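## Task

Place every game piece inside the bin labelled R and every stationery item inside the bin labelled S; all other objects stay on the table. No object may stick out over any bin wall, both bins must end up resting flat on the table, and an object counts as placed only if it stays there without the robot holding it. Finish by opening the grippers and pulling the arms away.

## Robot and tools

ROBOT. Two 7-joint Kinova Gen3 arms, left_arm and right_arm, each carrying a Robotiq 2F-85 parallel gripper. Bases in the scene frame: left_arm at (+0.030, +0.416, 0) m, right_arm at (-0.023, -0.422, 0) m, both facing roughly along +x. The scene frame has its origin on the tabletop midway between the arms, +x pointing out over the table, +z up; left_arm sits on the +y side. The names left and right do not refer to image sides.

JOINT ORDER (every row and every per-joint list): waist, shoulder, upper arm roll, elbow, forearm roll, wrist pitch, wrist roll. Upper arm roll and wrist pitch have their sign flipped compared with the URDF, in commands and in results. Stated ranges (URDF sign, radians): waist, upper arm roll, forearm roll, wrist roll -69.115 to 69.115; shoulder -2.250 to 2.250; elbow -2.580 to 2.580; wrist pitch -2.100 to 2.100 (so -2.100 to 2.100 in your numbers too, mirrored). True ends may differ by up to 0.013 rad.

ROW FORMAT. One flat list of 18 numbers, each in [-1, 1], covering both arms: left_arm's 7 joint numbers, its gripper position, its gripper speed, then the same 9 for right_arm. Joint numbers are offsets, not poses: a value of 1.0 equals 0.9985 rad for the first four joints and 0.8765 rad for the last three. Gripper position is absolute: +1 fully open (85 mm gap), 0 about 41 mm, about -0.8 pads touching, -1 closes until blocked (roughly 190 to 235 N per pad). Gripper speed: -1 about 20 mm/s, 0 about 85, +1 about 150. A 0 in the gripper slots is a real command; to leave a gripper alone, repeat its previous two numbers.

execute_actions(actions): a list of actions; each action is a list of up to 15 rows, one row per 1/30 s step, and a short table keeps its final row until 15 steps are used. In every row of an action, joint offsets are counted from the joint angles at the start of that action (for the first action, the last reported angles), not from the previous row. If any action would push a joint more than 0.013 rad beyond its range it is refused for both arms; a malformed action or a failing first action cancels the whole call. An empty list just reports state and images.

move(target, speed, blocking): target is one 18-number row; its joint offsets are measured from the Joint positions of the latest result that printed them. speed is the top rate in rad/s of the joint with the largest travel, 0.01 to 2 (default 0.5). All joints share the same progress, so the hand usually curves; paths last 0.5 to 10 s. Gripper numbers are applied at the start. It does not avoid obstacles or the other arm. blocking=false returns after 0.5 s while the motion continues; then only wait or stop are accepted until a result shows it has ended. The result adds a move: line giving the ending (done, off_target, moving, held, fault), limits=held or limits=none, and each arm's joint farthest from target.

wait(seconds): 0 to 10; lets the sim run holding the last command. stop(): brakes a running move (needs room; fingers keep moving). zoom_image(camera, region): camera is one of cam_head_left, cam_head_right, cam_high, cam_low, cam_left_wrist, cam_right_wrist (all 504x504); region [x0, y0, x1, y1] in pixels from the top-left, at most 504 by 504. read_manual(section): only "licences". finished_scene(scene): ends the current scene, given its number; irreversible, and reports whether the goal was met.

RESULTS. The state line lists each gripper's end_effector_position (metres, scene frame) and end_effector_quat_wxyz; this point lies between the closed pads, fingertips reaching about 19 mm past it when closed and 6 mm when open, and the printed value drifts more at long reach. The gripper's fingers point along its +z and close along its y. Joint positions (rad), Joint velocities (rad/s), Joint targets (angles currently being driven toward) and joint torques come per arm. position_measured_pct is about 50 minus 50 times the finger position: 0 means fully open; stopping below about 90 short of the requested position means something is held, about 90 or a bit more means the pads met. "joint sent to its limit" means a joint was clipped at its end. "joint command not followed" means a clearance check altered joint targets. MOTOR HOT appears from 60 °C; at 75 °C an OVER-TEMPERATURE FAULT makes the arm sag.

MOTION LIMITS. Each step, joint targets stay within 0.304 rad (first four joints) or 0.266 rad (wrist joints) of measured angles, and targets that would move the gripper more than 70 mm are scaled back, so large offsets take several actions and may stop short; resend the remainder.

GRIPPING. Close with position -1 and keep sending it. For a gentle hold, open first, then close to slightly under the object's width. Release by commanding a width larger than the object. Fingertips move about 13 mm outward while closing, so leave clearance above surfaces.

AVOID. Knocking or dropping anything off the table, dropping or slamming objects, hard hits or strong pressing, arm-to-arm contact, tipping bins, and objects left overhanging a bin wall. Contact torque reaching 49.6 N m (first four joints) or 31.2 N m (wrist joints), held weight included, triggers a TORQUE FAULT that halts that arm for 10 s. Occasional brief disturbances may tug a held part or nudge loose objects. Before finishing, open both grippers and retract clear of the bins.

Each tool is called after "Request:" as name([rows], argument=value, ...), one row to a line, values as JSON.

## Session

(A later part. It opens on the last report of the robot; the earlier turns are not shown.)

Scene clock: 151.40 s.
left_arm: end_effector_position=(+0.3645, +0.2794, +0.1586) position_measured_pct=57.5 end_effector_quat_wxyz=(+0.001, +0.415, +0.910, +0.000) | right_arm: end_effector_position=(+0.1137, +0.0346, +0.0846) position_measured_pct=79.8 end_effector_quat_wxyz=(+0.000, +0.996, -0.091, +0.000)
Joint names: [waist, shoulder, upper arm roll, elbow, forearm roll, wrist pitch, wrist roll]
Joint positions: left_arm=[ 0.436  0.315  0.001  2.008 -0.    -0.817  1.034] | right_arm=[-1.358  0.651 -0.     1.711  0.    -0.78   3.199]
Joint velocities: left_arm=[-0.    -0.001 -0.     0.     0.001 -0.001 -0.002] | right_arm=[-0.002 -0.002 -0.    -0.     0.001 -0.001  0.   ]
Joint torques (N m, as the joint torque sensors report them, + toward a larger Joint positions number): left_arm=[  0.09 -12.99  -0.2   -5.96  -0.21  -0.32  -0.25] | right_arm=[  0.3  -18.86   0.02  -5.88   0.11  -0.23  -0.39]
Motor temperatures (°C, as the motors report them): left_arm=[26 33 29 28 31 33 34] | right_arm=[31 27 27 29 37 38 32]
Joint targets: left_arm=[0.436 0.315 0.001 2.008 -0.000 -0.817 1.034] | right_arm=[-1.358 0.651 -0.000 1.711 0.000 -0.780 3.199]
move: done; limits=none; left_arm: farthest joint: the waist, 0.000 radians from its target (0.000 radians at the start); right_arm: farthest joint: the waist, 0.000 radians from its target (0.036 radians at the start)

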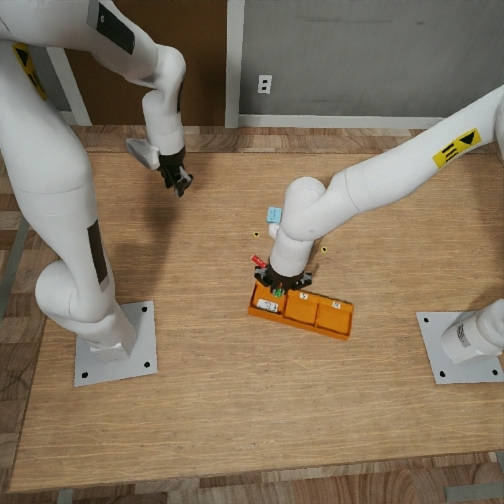

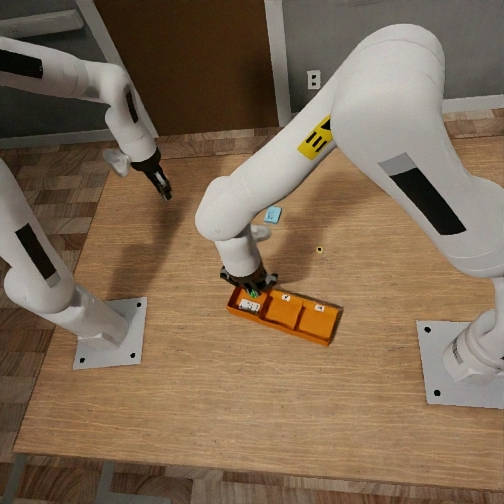

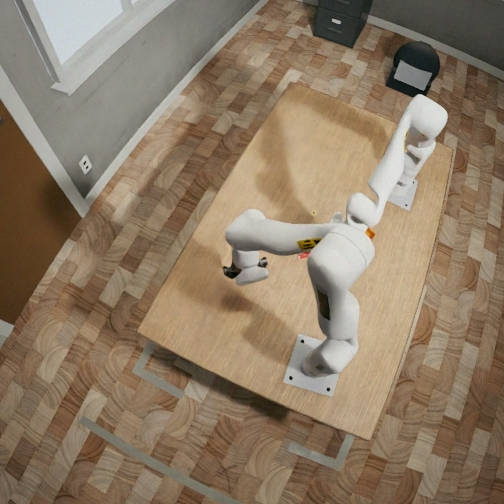

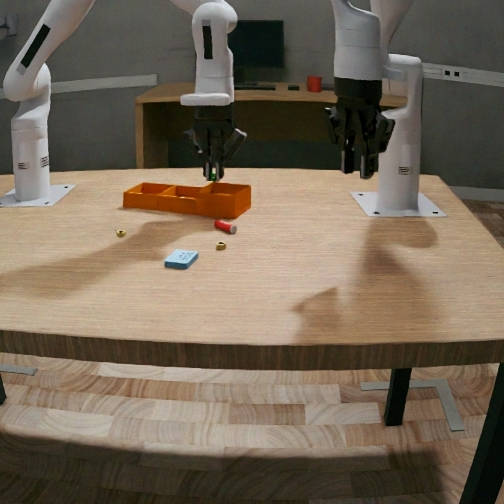

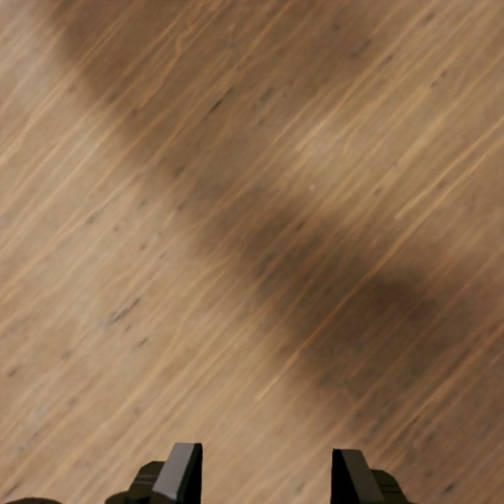

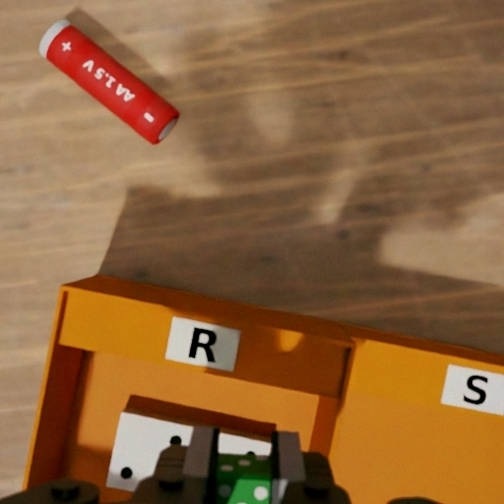

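Request:
move(target=[0,0,0,0,0,0,0,-0.15,0, -0.01,0.062,0,0.004,0,0.075,0,-1,0.5], speed=0.15)

Scene clock: 155.53 s.
left_arm: end_effector_position=(+0.3645, +0.2794, +0.1586) position_measured_pct=57.5 end_effector_quat_wxyz=(+0.001, +0.415, +0.910, +0.000) | right_arm: end_effector_position=(+0.1103, +0.0408, +0.0543) position_measured_pct=79.8 end_effector_quat_wxyz=(+0.000, +0.996, -0.086, +0.000)
Joint names: [waist, shoulder, upper arm roll, elbow, forearm roll, wrist pitch, wrist roll]
Joint positions: left_arm=[ 0.436  0.315  0.001  2.008 -0.    -0.817  1.034] | right_arm=[-1.368  0.713 -0.     1.715  0.    -0.714  3.199]
Joint velocities: left_arm=[ 0.001  0.001  0.     0.     0.001  0.    -0.002] | right_arm=[ 0.001  0.003 -0.    -0.     0.001  0.001  0.   ]
Joint torques (N m, as the joint torque sensors report them, + toward a larger Joint positions number): left_arm=[  0.23 -12.94  -0.13  -6.04  -0.17  -0.28  -0.22] | right_arm=[  0.01 -20.07  -0.04  -5.43  -0.03  -0.24  -0.44]
Motor temperatures (°C, as the motors report them): left_arm=[26 33 29 28 31 33 34] | right_arm=[31 27 27 29 37 38 32]
Joint targets: left_arm=[0.436 0.315 0.001 2.008 -0.000 -0.817 1.034] | right_arm=[-1.368 0.713 -0.000 1.715 0.000 -0.714 3.199]
move: done; limits=none; left_arm: farthest joint: the waist, 0.000 radians from its target (0.000 radians at the start); right_arm: farthest joint: the waist, 0.000 radians from its target (0.010 radians at the start)

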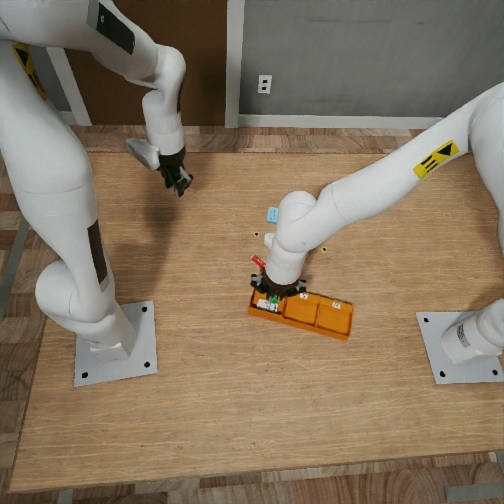

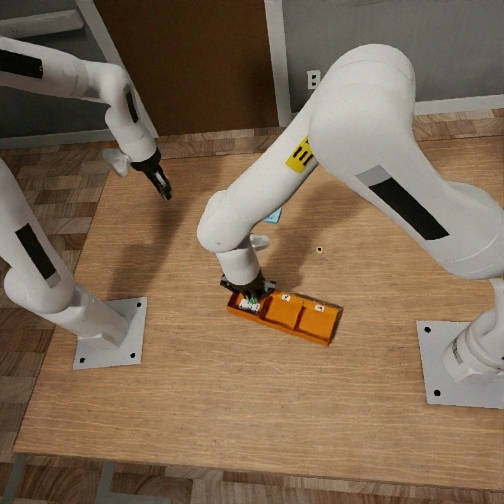

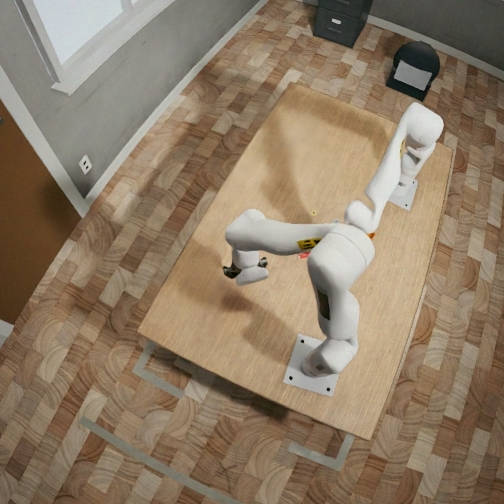

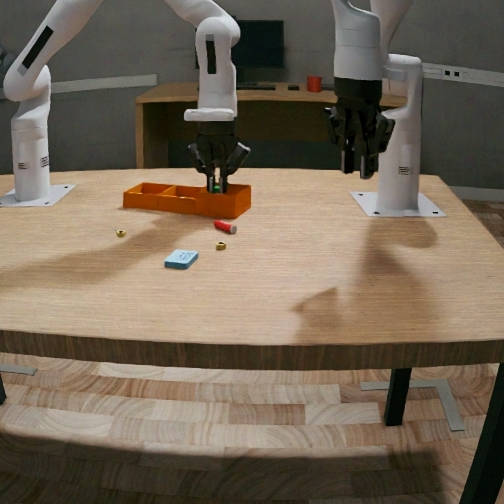

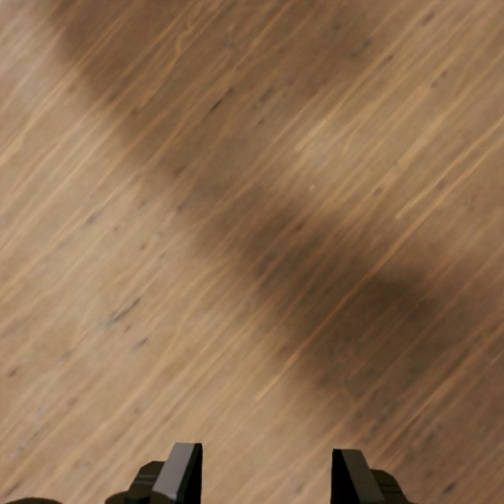

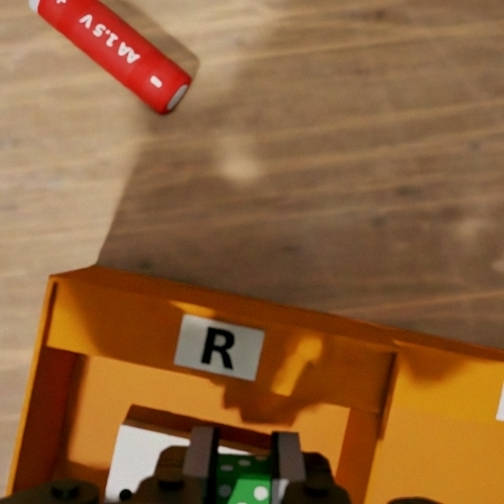

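Inside, clear. Lower a little more, release, lift.

Request:
move(target=[0,0,0,0,0,0,0,-0.15,0, 0,0.02,0,0.012,0,0.036,0,-1,0.5], speed=0.15)

Request:
move(target=[0,0,0,0,0,0,0,-0.15,0, 0,0,0,0,0,0,0,-0.3,0])

Request:
move(target=[0,0,0,0,0,0,0,-0.15,0, 0,-0.2,0,-0.04,0,-0.274,0,-0.3,0], speed=0.6)

Scene clock: 161.70 s.
left_arm: end_effector_position=(+0.3645, +0.2794, +0.1586) position_measured_pct=57.5 end_effector_quat_wxyz=(+0.001, +0.415, +0.910, +0.000) | right_arm: end_effector_position=(+0.1100, +0.0393, +0.0423) position_measured_pct=79.8 end_effector_quat_wxyz=(+0.000, +0.996, -0.086, +0.000)
Joint names: [waist, shoulder, upper arm roll, elbow, forearm roll, wrist pitch, wrist roll]
Joint positions: left_arm=[ 0.436  0.315  0.001  2.008 -0.    -0.817  1.034] | right_arm=[-1.368  0.732 -0.     1.727  0.    -0.683  3.199]
Joint velocities: left_arm=[-0.     0.001 -0.001 -0.     0.001  0.     0.001] | right_arm=[ 0.002  0.001  0.    -0.002  0.     0.003  0.   ]
Joint torques (N m, as the joint torque sensors report them, + toward a larger Joint positions number): left_arm=[  0.14 -13.02  -0.08  -5.99  -0.25  -0.21  -0.25] | right_arm=[  0.06 -20.37   0.11  -5.21  -0.1   -0.25  -0.44]
Motor temperatures (°C, as the motors report them): left_arm=[26 33 29 28 31 33 34] | right_arm=[31 28 27 29 37 38 32]
Joint targets: left_arm=[0.436 0.315 0.001 2.008 -0.000 -0.817 1.034] | right_arm=[-1.368 0.733 -0.000 1.727 0.000 -0.683 3.199]
move: done; limits=none; left_arm: farthest joint: the waist, 0.000 radians from its target (0.000 radians at the start); right_arm: farthest joint: the wrist pitch, 0.001 radians from its target (0.032 radians at the start)

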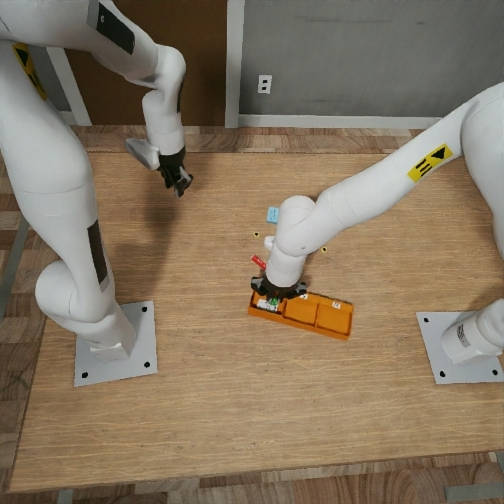

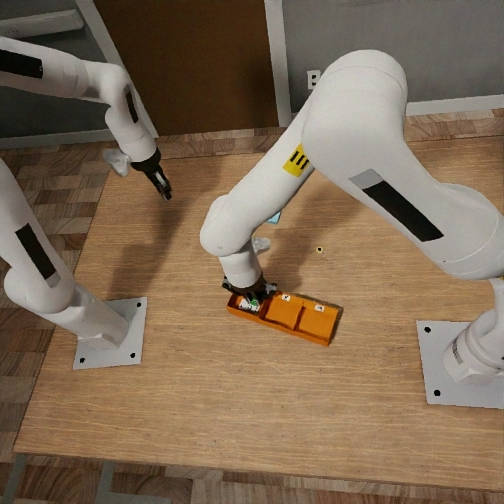

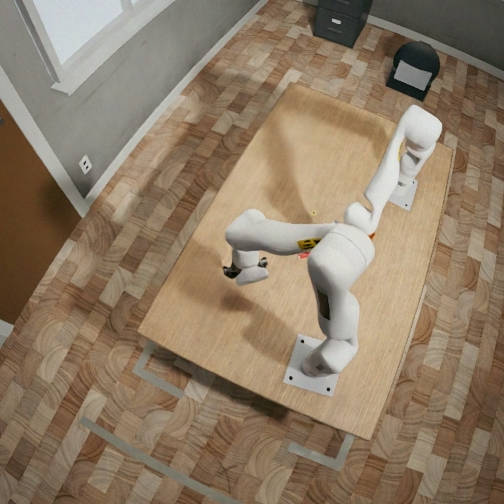

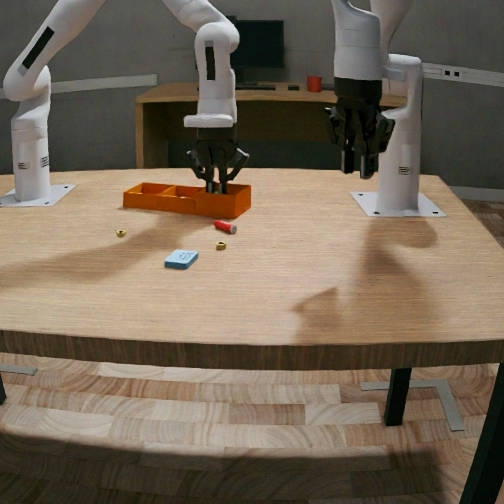

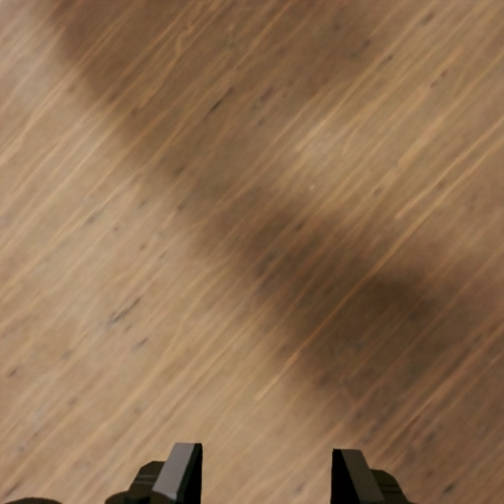

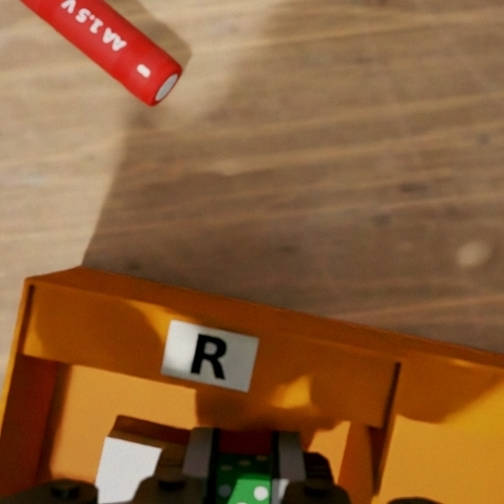

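Scene clock: 162.23 s.
left_arm: end_effector_position=(+0.3645, +0.2794, +0.1586) position_measured_pct=57.5 end_effector_quat_wxyz=(+0.001, +0.415, +0.910, +0.000) | right_arm: end_effector_position=(+0.1100, +0.0395, +0.0424) position_measured_pct=65.1 end_effector_quat_wxyz=(+0.000, +0.996, -0.086, +0.000)
Joint names: [waist, shoulder, upper arm roll, elbow, forearm roll, wrist pitch, wrist roll]
Joint positions: left_arm=[ 0.436  0.315  0.001  2.008 -0.    -0.817  1.034] | right_arm=[-1.368  0.732 -0.     1.727  0.    -0.683  3.199]
Joint velocities: left_arm=[ 0.001 -0.001 -0.001  0.001  0.001 -0.     0.001] | right_arm=[ 0.001 -0.001 -0.    -0.001 -0.    -0.002 -0.   ]
Joint torques (N m, as the joint torque sensors report them, + toward a larger Joint positions number): left_arm=[  0.15 -12.92  -0.18  -5.92  -0.18  -0.24  -0.25] | right_arm=[  0.16 -20.42   0.04  -4.93  -0.02  -0.28  -0.34]
Motor temperatures (°C, as the motors report them): left_arm=[26 33 29 28 31 33 34] | right_arm=[31 28 27 29 37 38 32]
Joint targets: left_arm=[0.436 0.315 0.001 2.008 -0.000 -0.817 1.034] | right_arm=[-1.368 0.732 -0.000 1.727 0.000 -0.683 3.199]
move: done; limits=none; left_arm: farthest joint: the waist, 0.000 radians from its target (0.000 radians at the start); right_arm: farthest joint: the waist, 0.000 radians from its target (0.000 radians at the start)

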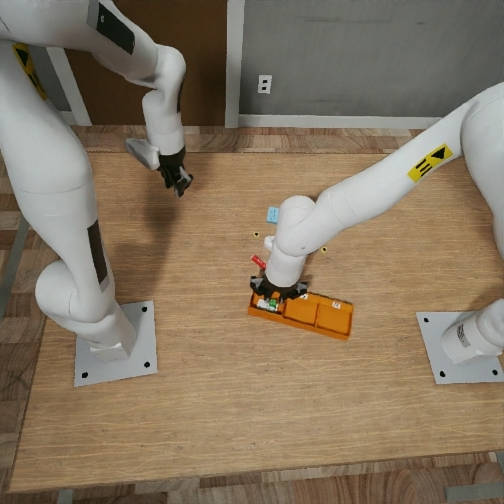

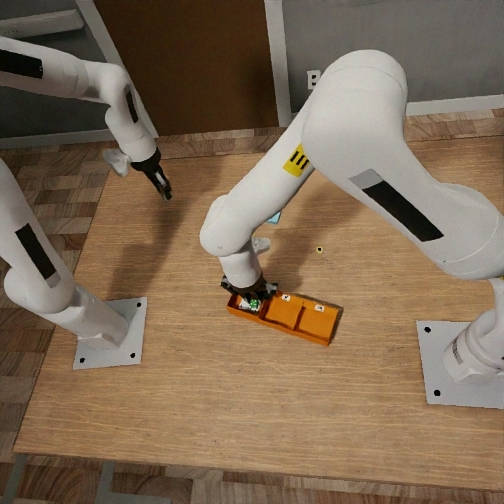

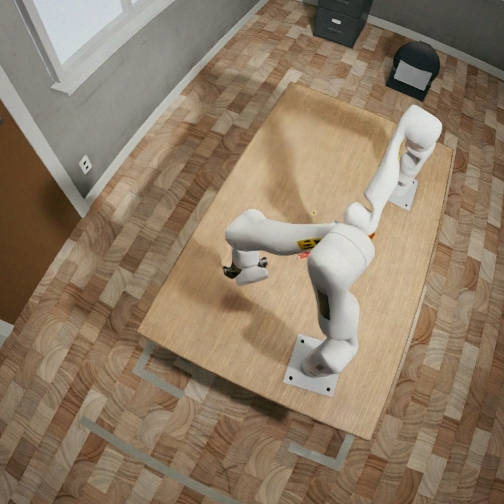

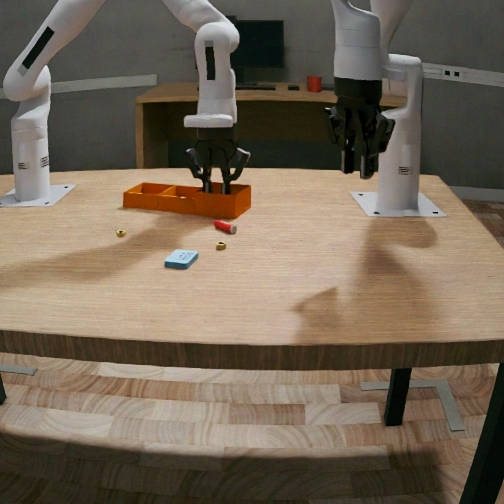

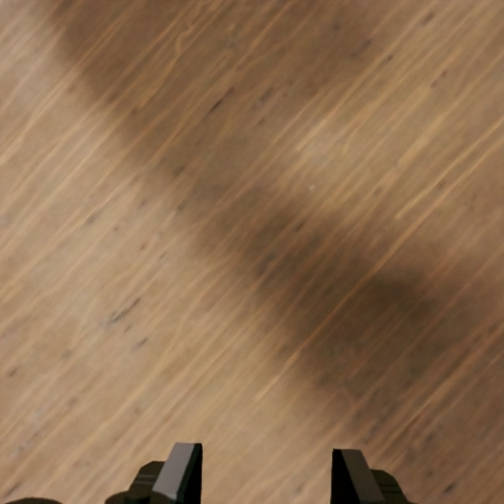

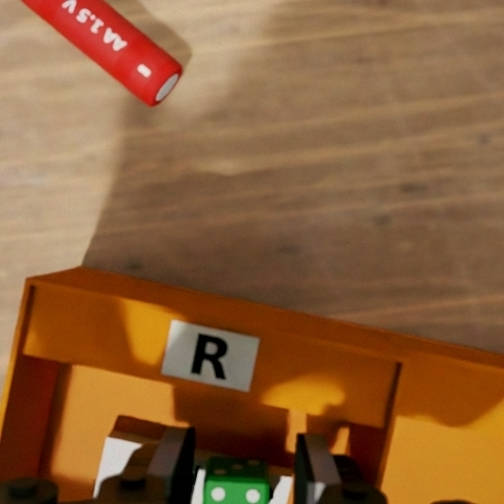

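Scene clock: 163.23 s.
left_arm: end_effector_position=(+0.3645, +0.2794, +0.1586) position_measured_pct=57.5 end_effector_quat_wxyz=(+0.001, +0.415, +0.910, +0.000) | right_arm: end_effector_position=(+0.1064, +0.0243, +0.1459) position_measured_pct=65.1 end_effector_quat_wxyz=(+0.001, +0.996, -0.086, +0.000)
Joint names: [waist, shoulder, upper arm roll, elbow, forearm roll, wrist pitch, wrist roll]
Joint positions: left_arm=[ 0.436  0.315  0.001  2.008 -0.    -0.817  1.034] | right_arm=[-1.368  0.533 -0.     1.687  0.    -0.923  3.199]
Joint velocities: left_arm=[-0.     0.     0.     0.     0.001  0.001  0.001] | right_arm=[ 0.001 -0.002  0.     0.001 -0.001 -0.001 -0.   ]
Joint torques (N m, as the joint torque sensors report them, + toward a larger Joint positions number): left_arm=[  0.16 -13.01  -0.03  -5.86  -0.18  -0.28  -0.26] | right_arm=[  0.11 -18.21  -0.04  -6.68   0.04  -0.2   -0.4 ]
Motor temperatures (°C, as the motors report them): left_arm=[26 33 29 28 31 33 34] | right_arm=[31 28 27 29 37 38 32]
Joint targets: left_arm=[0.436 0.315 0.001 2.008 -0.000 -0.817 1.034] | right_arm=[-1.368 0.533 -0.000 1.687 0.000 -0.923 3.199]
move: done; limits=none; left_arm: farthest joint: the waist, 0.000 radians from its target (0.000 radians at the start); right_arm: farthest joint: the shoulder, 0.001 radians from its target (0.200 radians at the start)

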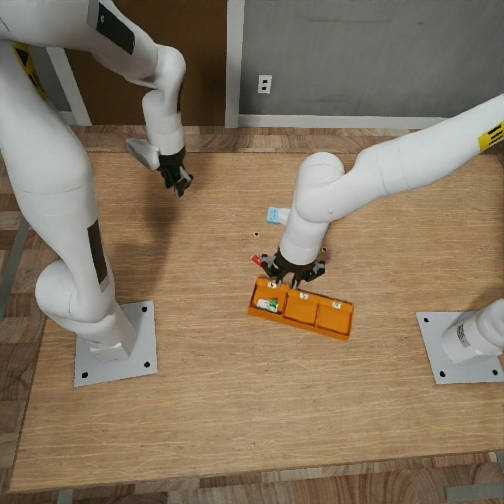

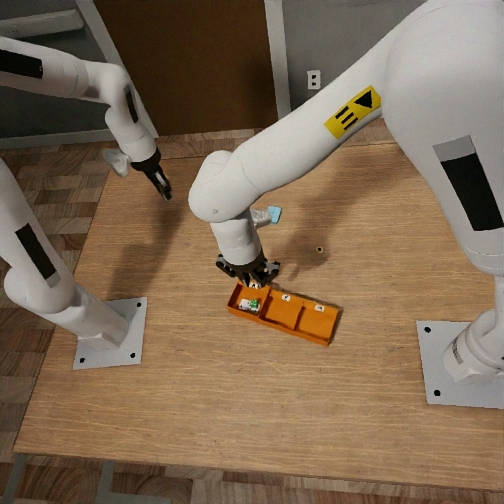

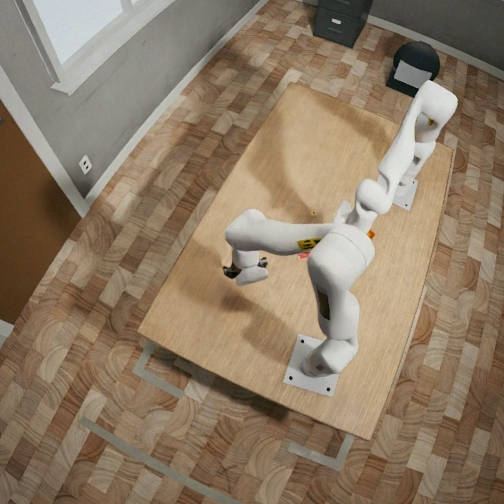

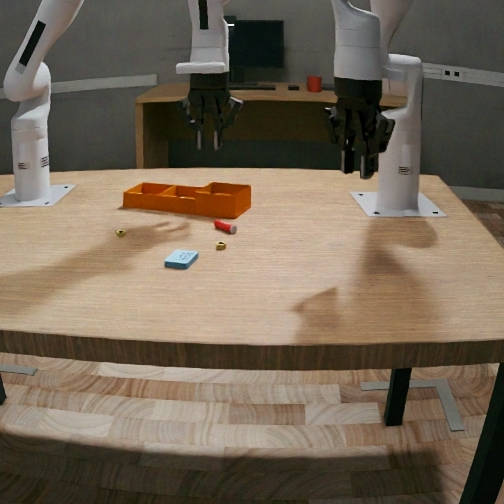

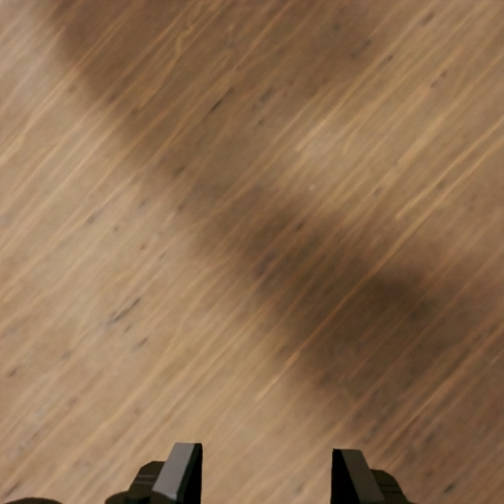

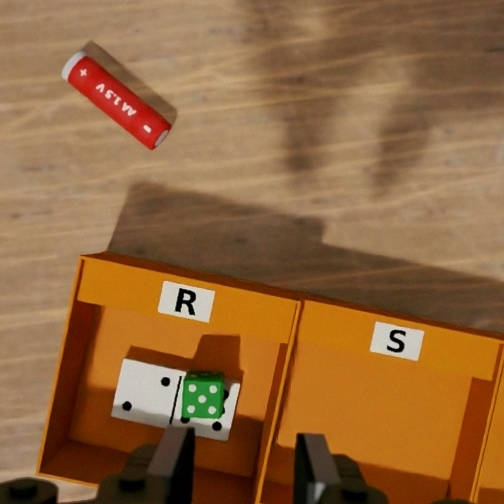

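Request:
move(target=[0,0,0,0,0,0,0,-0.15,0, 0.517,0.298,0,-0.424,0,-0.141,-1,1,1], speed=1.0)

Request:
move(target=[0,0,0,0,0,0,0,-0.15,0, 0,0.07,0,0.02,0,0.1,-0.32,1,1])

Scene clock: 176.43 s.
left_arm: end_effector_position=(+0.3645, +0.2794, +0.1586) position_measured_pct=57.5 end_effector_quat_wxyz=(+0.001, +0.415, +0.910, +0.000) | right_arm: end_effector_position=(+0.3906, -0.0101, +0.1003) position_measured_pct=0.0 end_effector_quat_wxyz=(-0.001, +0.709, -0.705, +0.000)
Joint names: [waist, shoulder, upper arm roll, elbow, forearm roll, wrist pitch, wrist roll]
Joint positions: left_arm=[ 0.436  0.315  0.001  2.008 -0.    -0.817  1.034] | right_arm=[-0.852  0.83  -0.     1.264  0.    -1.047  2.322]
Joint velocities: left_arm=[ 0.    -0.002 -0.     0.     0.001 -0.    -0.001] | right_arm=[ 0.001  0.002  0.    -0.001 -0.    -0.    -0.   ]
Joint torques (N m, as the joint torque sensors report them, + toward a larger Joint positions number): left_arm=[  0.09 -12.93  -0.15  -5.95  -0.22  -0.25  -0.2 ] | right_arm=[  0.29 -24.15   0.04  -7.22  -0.03  -0.18  -0.34]
Motor temperatures (°C, as the motors report them): left_arm=[26 33 29 28 31 33 34] | right_arm=[31 28 27 29 37 38 32]
Joint targets: left_arm=[0.436 0.315 0.001 2.008 -0.000 -0.817 1.034] | right_arm=[-0.851 0.831 -0.000 1.264 0.000 -1.047 2.322]
move: done; limits=none; left_arm: farthest joint: the waist, 0.000 radians from its target (0.000 radians at the start); right_arm: farthest joint: the waist, 0.000 radians from its target (0.516 radians at the start)

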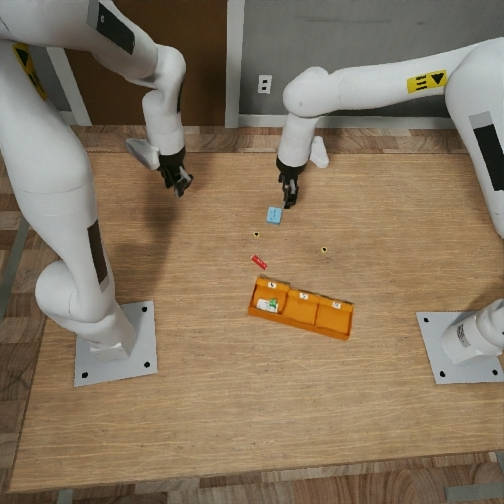

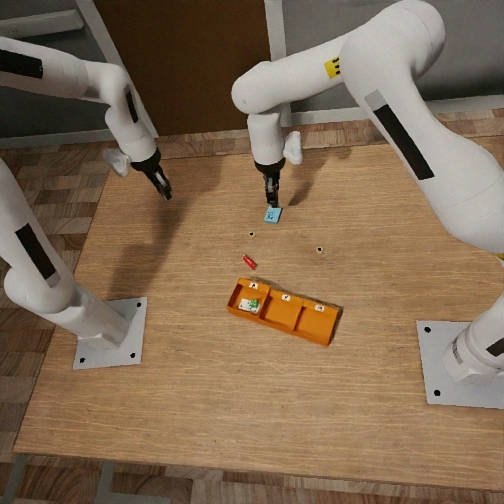

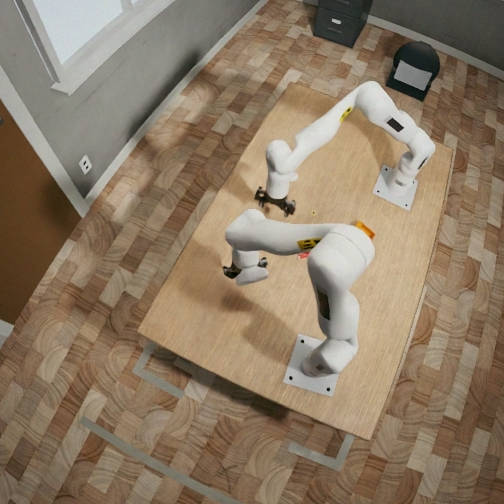

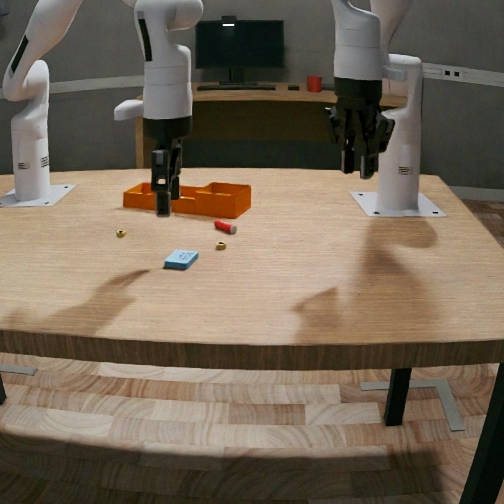

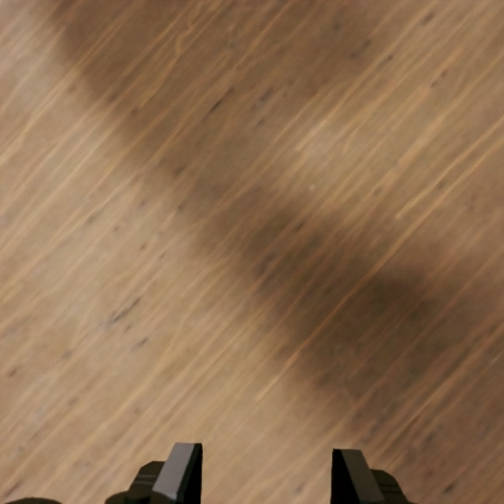

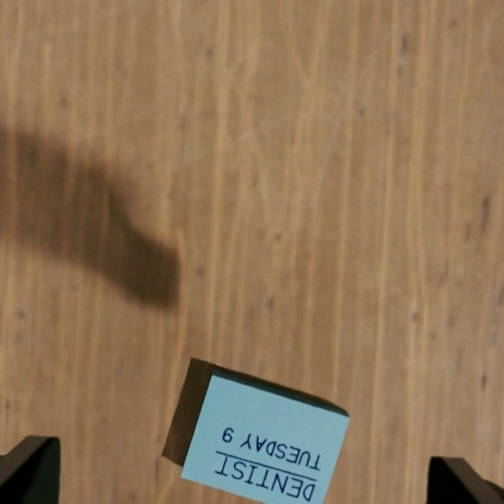

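Scene clock: 177.43 s.
left_arm: end_effector_position=(+0.3645, +0.2794, +0.1586) position_measured_pct=57.5 end_effector_quat_wxyz=(+0.001, +0.415, +0.910, +0.000) | right_arm: end_effector_position=(+0.3928, -0.0078, +0.0542) position_measured_pct=0.0 end_effector_quat_wxyz=(-0.000, -0.604, +0.797, -0.000)
Joint names: [waist, shoulder, upper arm roll, elbow, forearm roll, wrist pitch, wrist roll]
Joint positions: left_arm=[ 0.436  0.315  0.001  2.008 -0.    -0.817  1.034] | right_arm=[-0.852  0.9   -0.     1.284  0.    -0.959  2.042]
Joint velocities: left_arm=[ 0.001 -0.001  0.    -0.    -0.     0.     0.001] | right_arm=[-0.001  0.001 -0.     0.    -0.001  0.002 -0.001]
Joint torques (N m, as the joint torque sensors report them, + toward a larger Joint positions number): left_arm=[  0.13 -12.96  -0.13  -5.94  -0.19  -0.23  -0.18] | right_arm=[  0.13 -24.35   0.    -6.65   0.06  -0.22  -0.26]
Motor temperatures (°C, as the motors report them): left_arm=[26 33 29 28 31 33 34] | right_arm=[31 28 27 29 37 38 32]
Joint targets: left_arm=[0.436 0.315 0.001 2.008 -0.000 -0.817 1.034] | right_arm=[-0.852 0.900 -0.000 1.284 0.000 -0.959 2.042]
move: done; limits=none; left_arm: farthest joint: the waist, 0.000 radians from its target (0.000 radians at the start); right_arm: farthest joint: the waist, 0.000 radians from its target (0.000 radians at the start)

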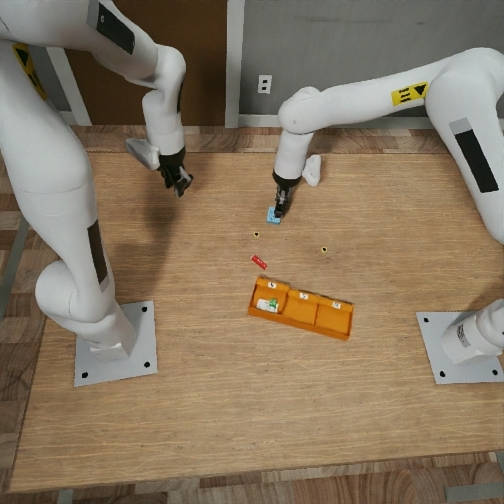

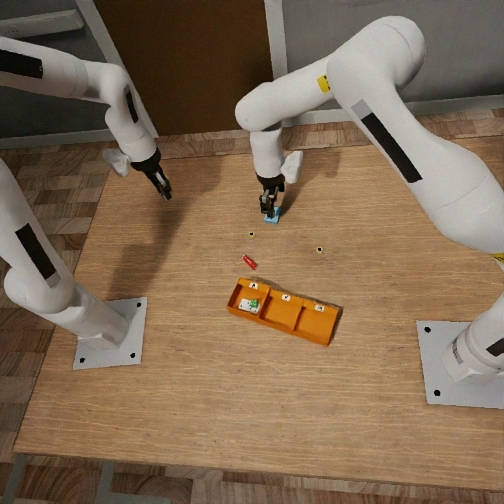

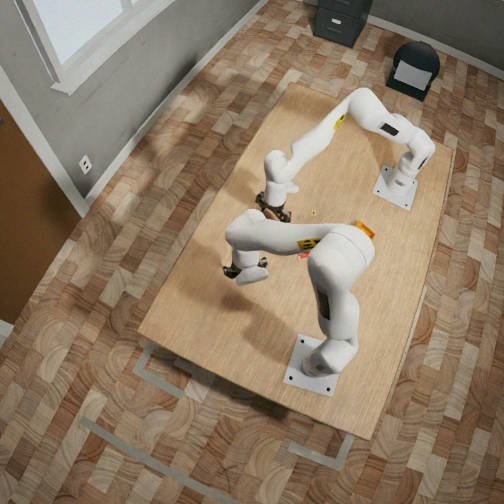

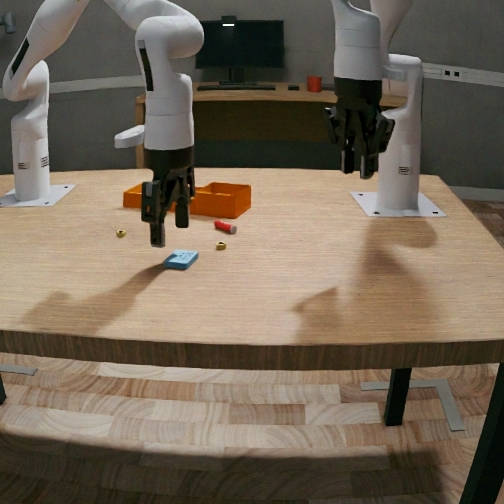

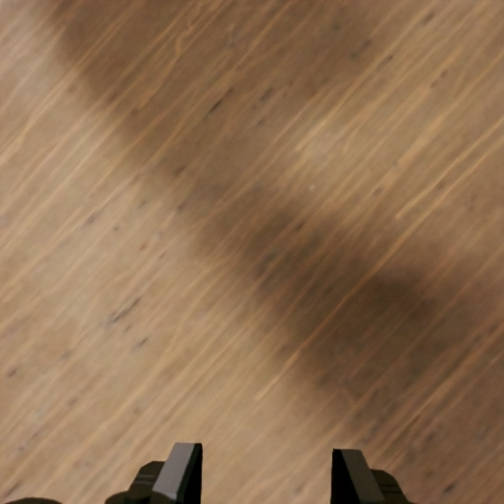

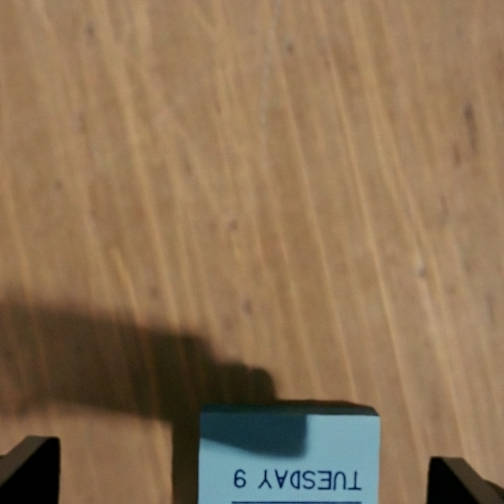

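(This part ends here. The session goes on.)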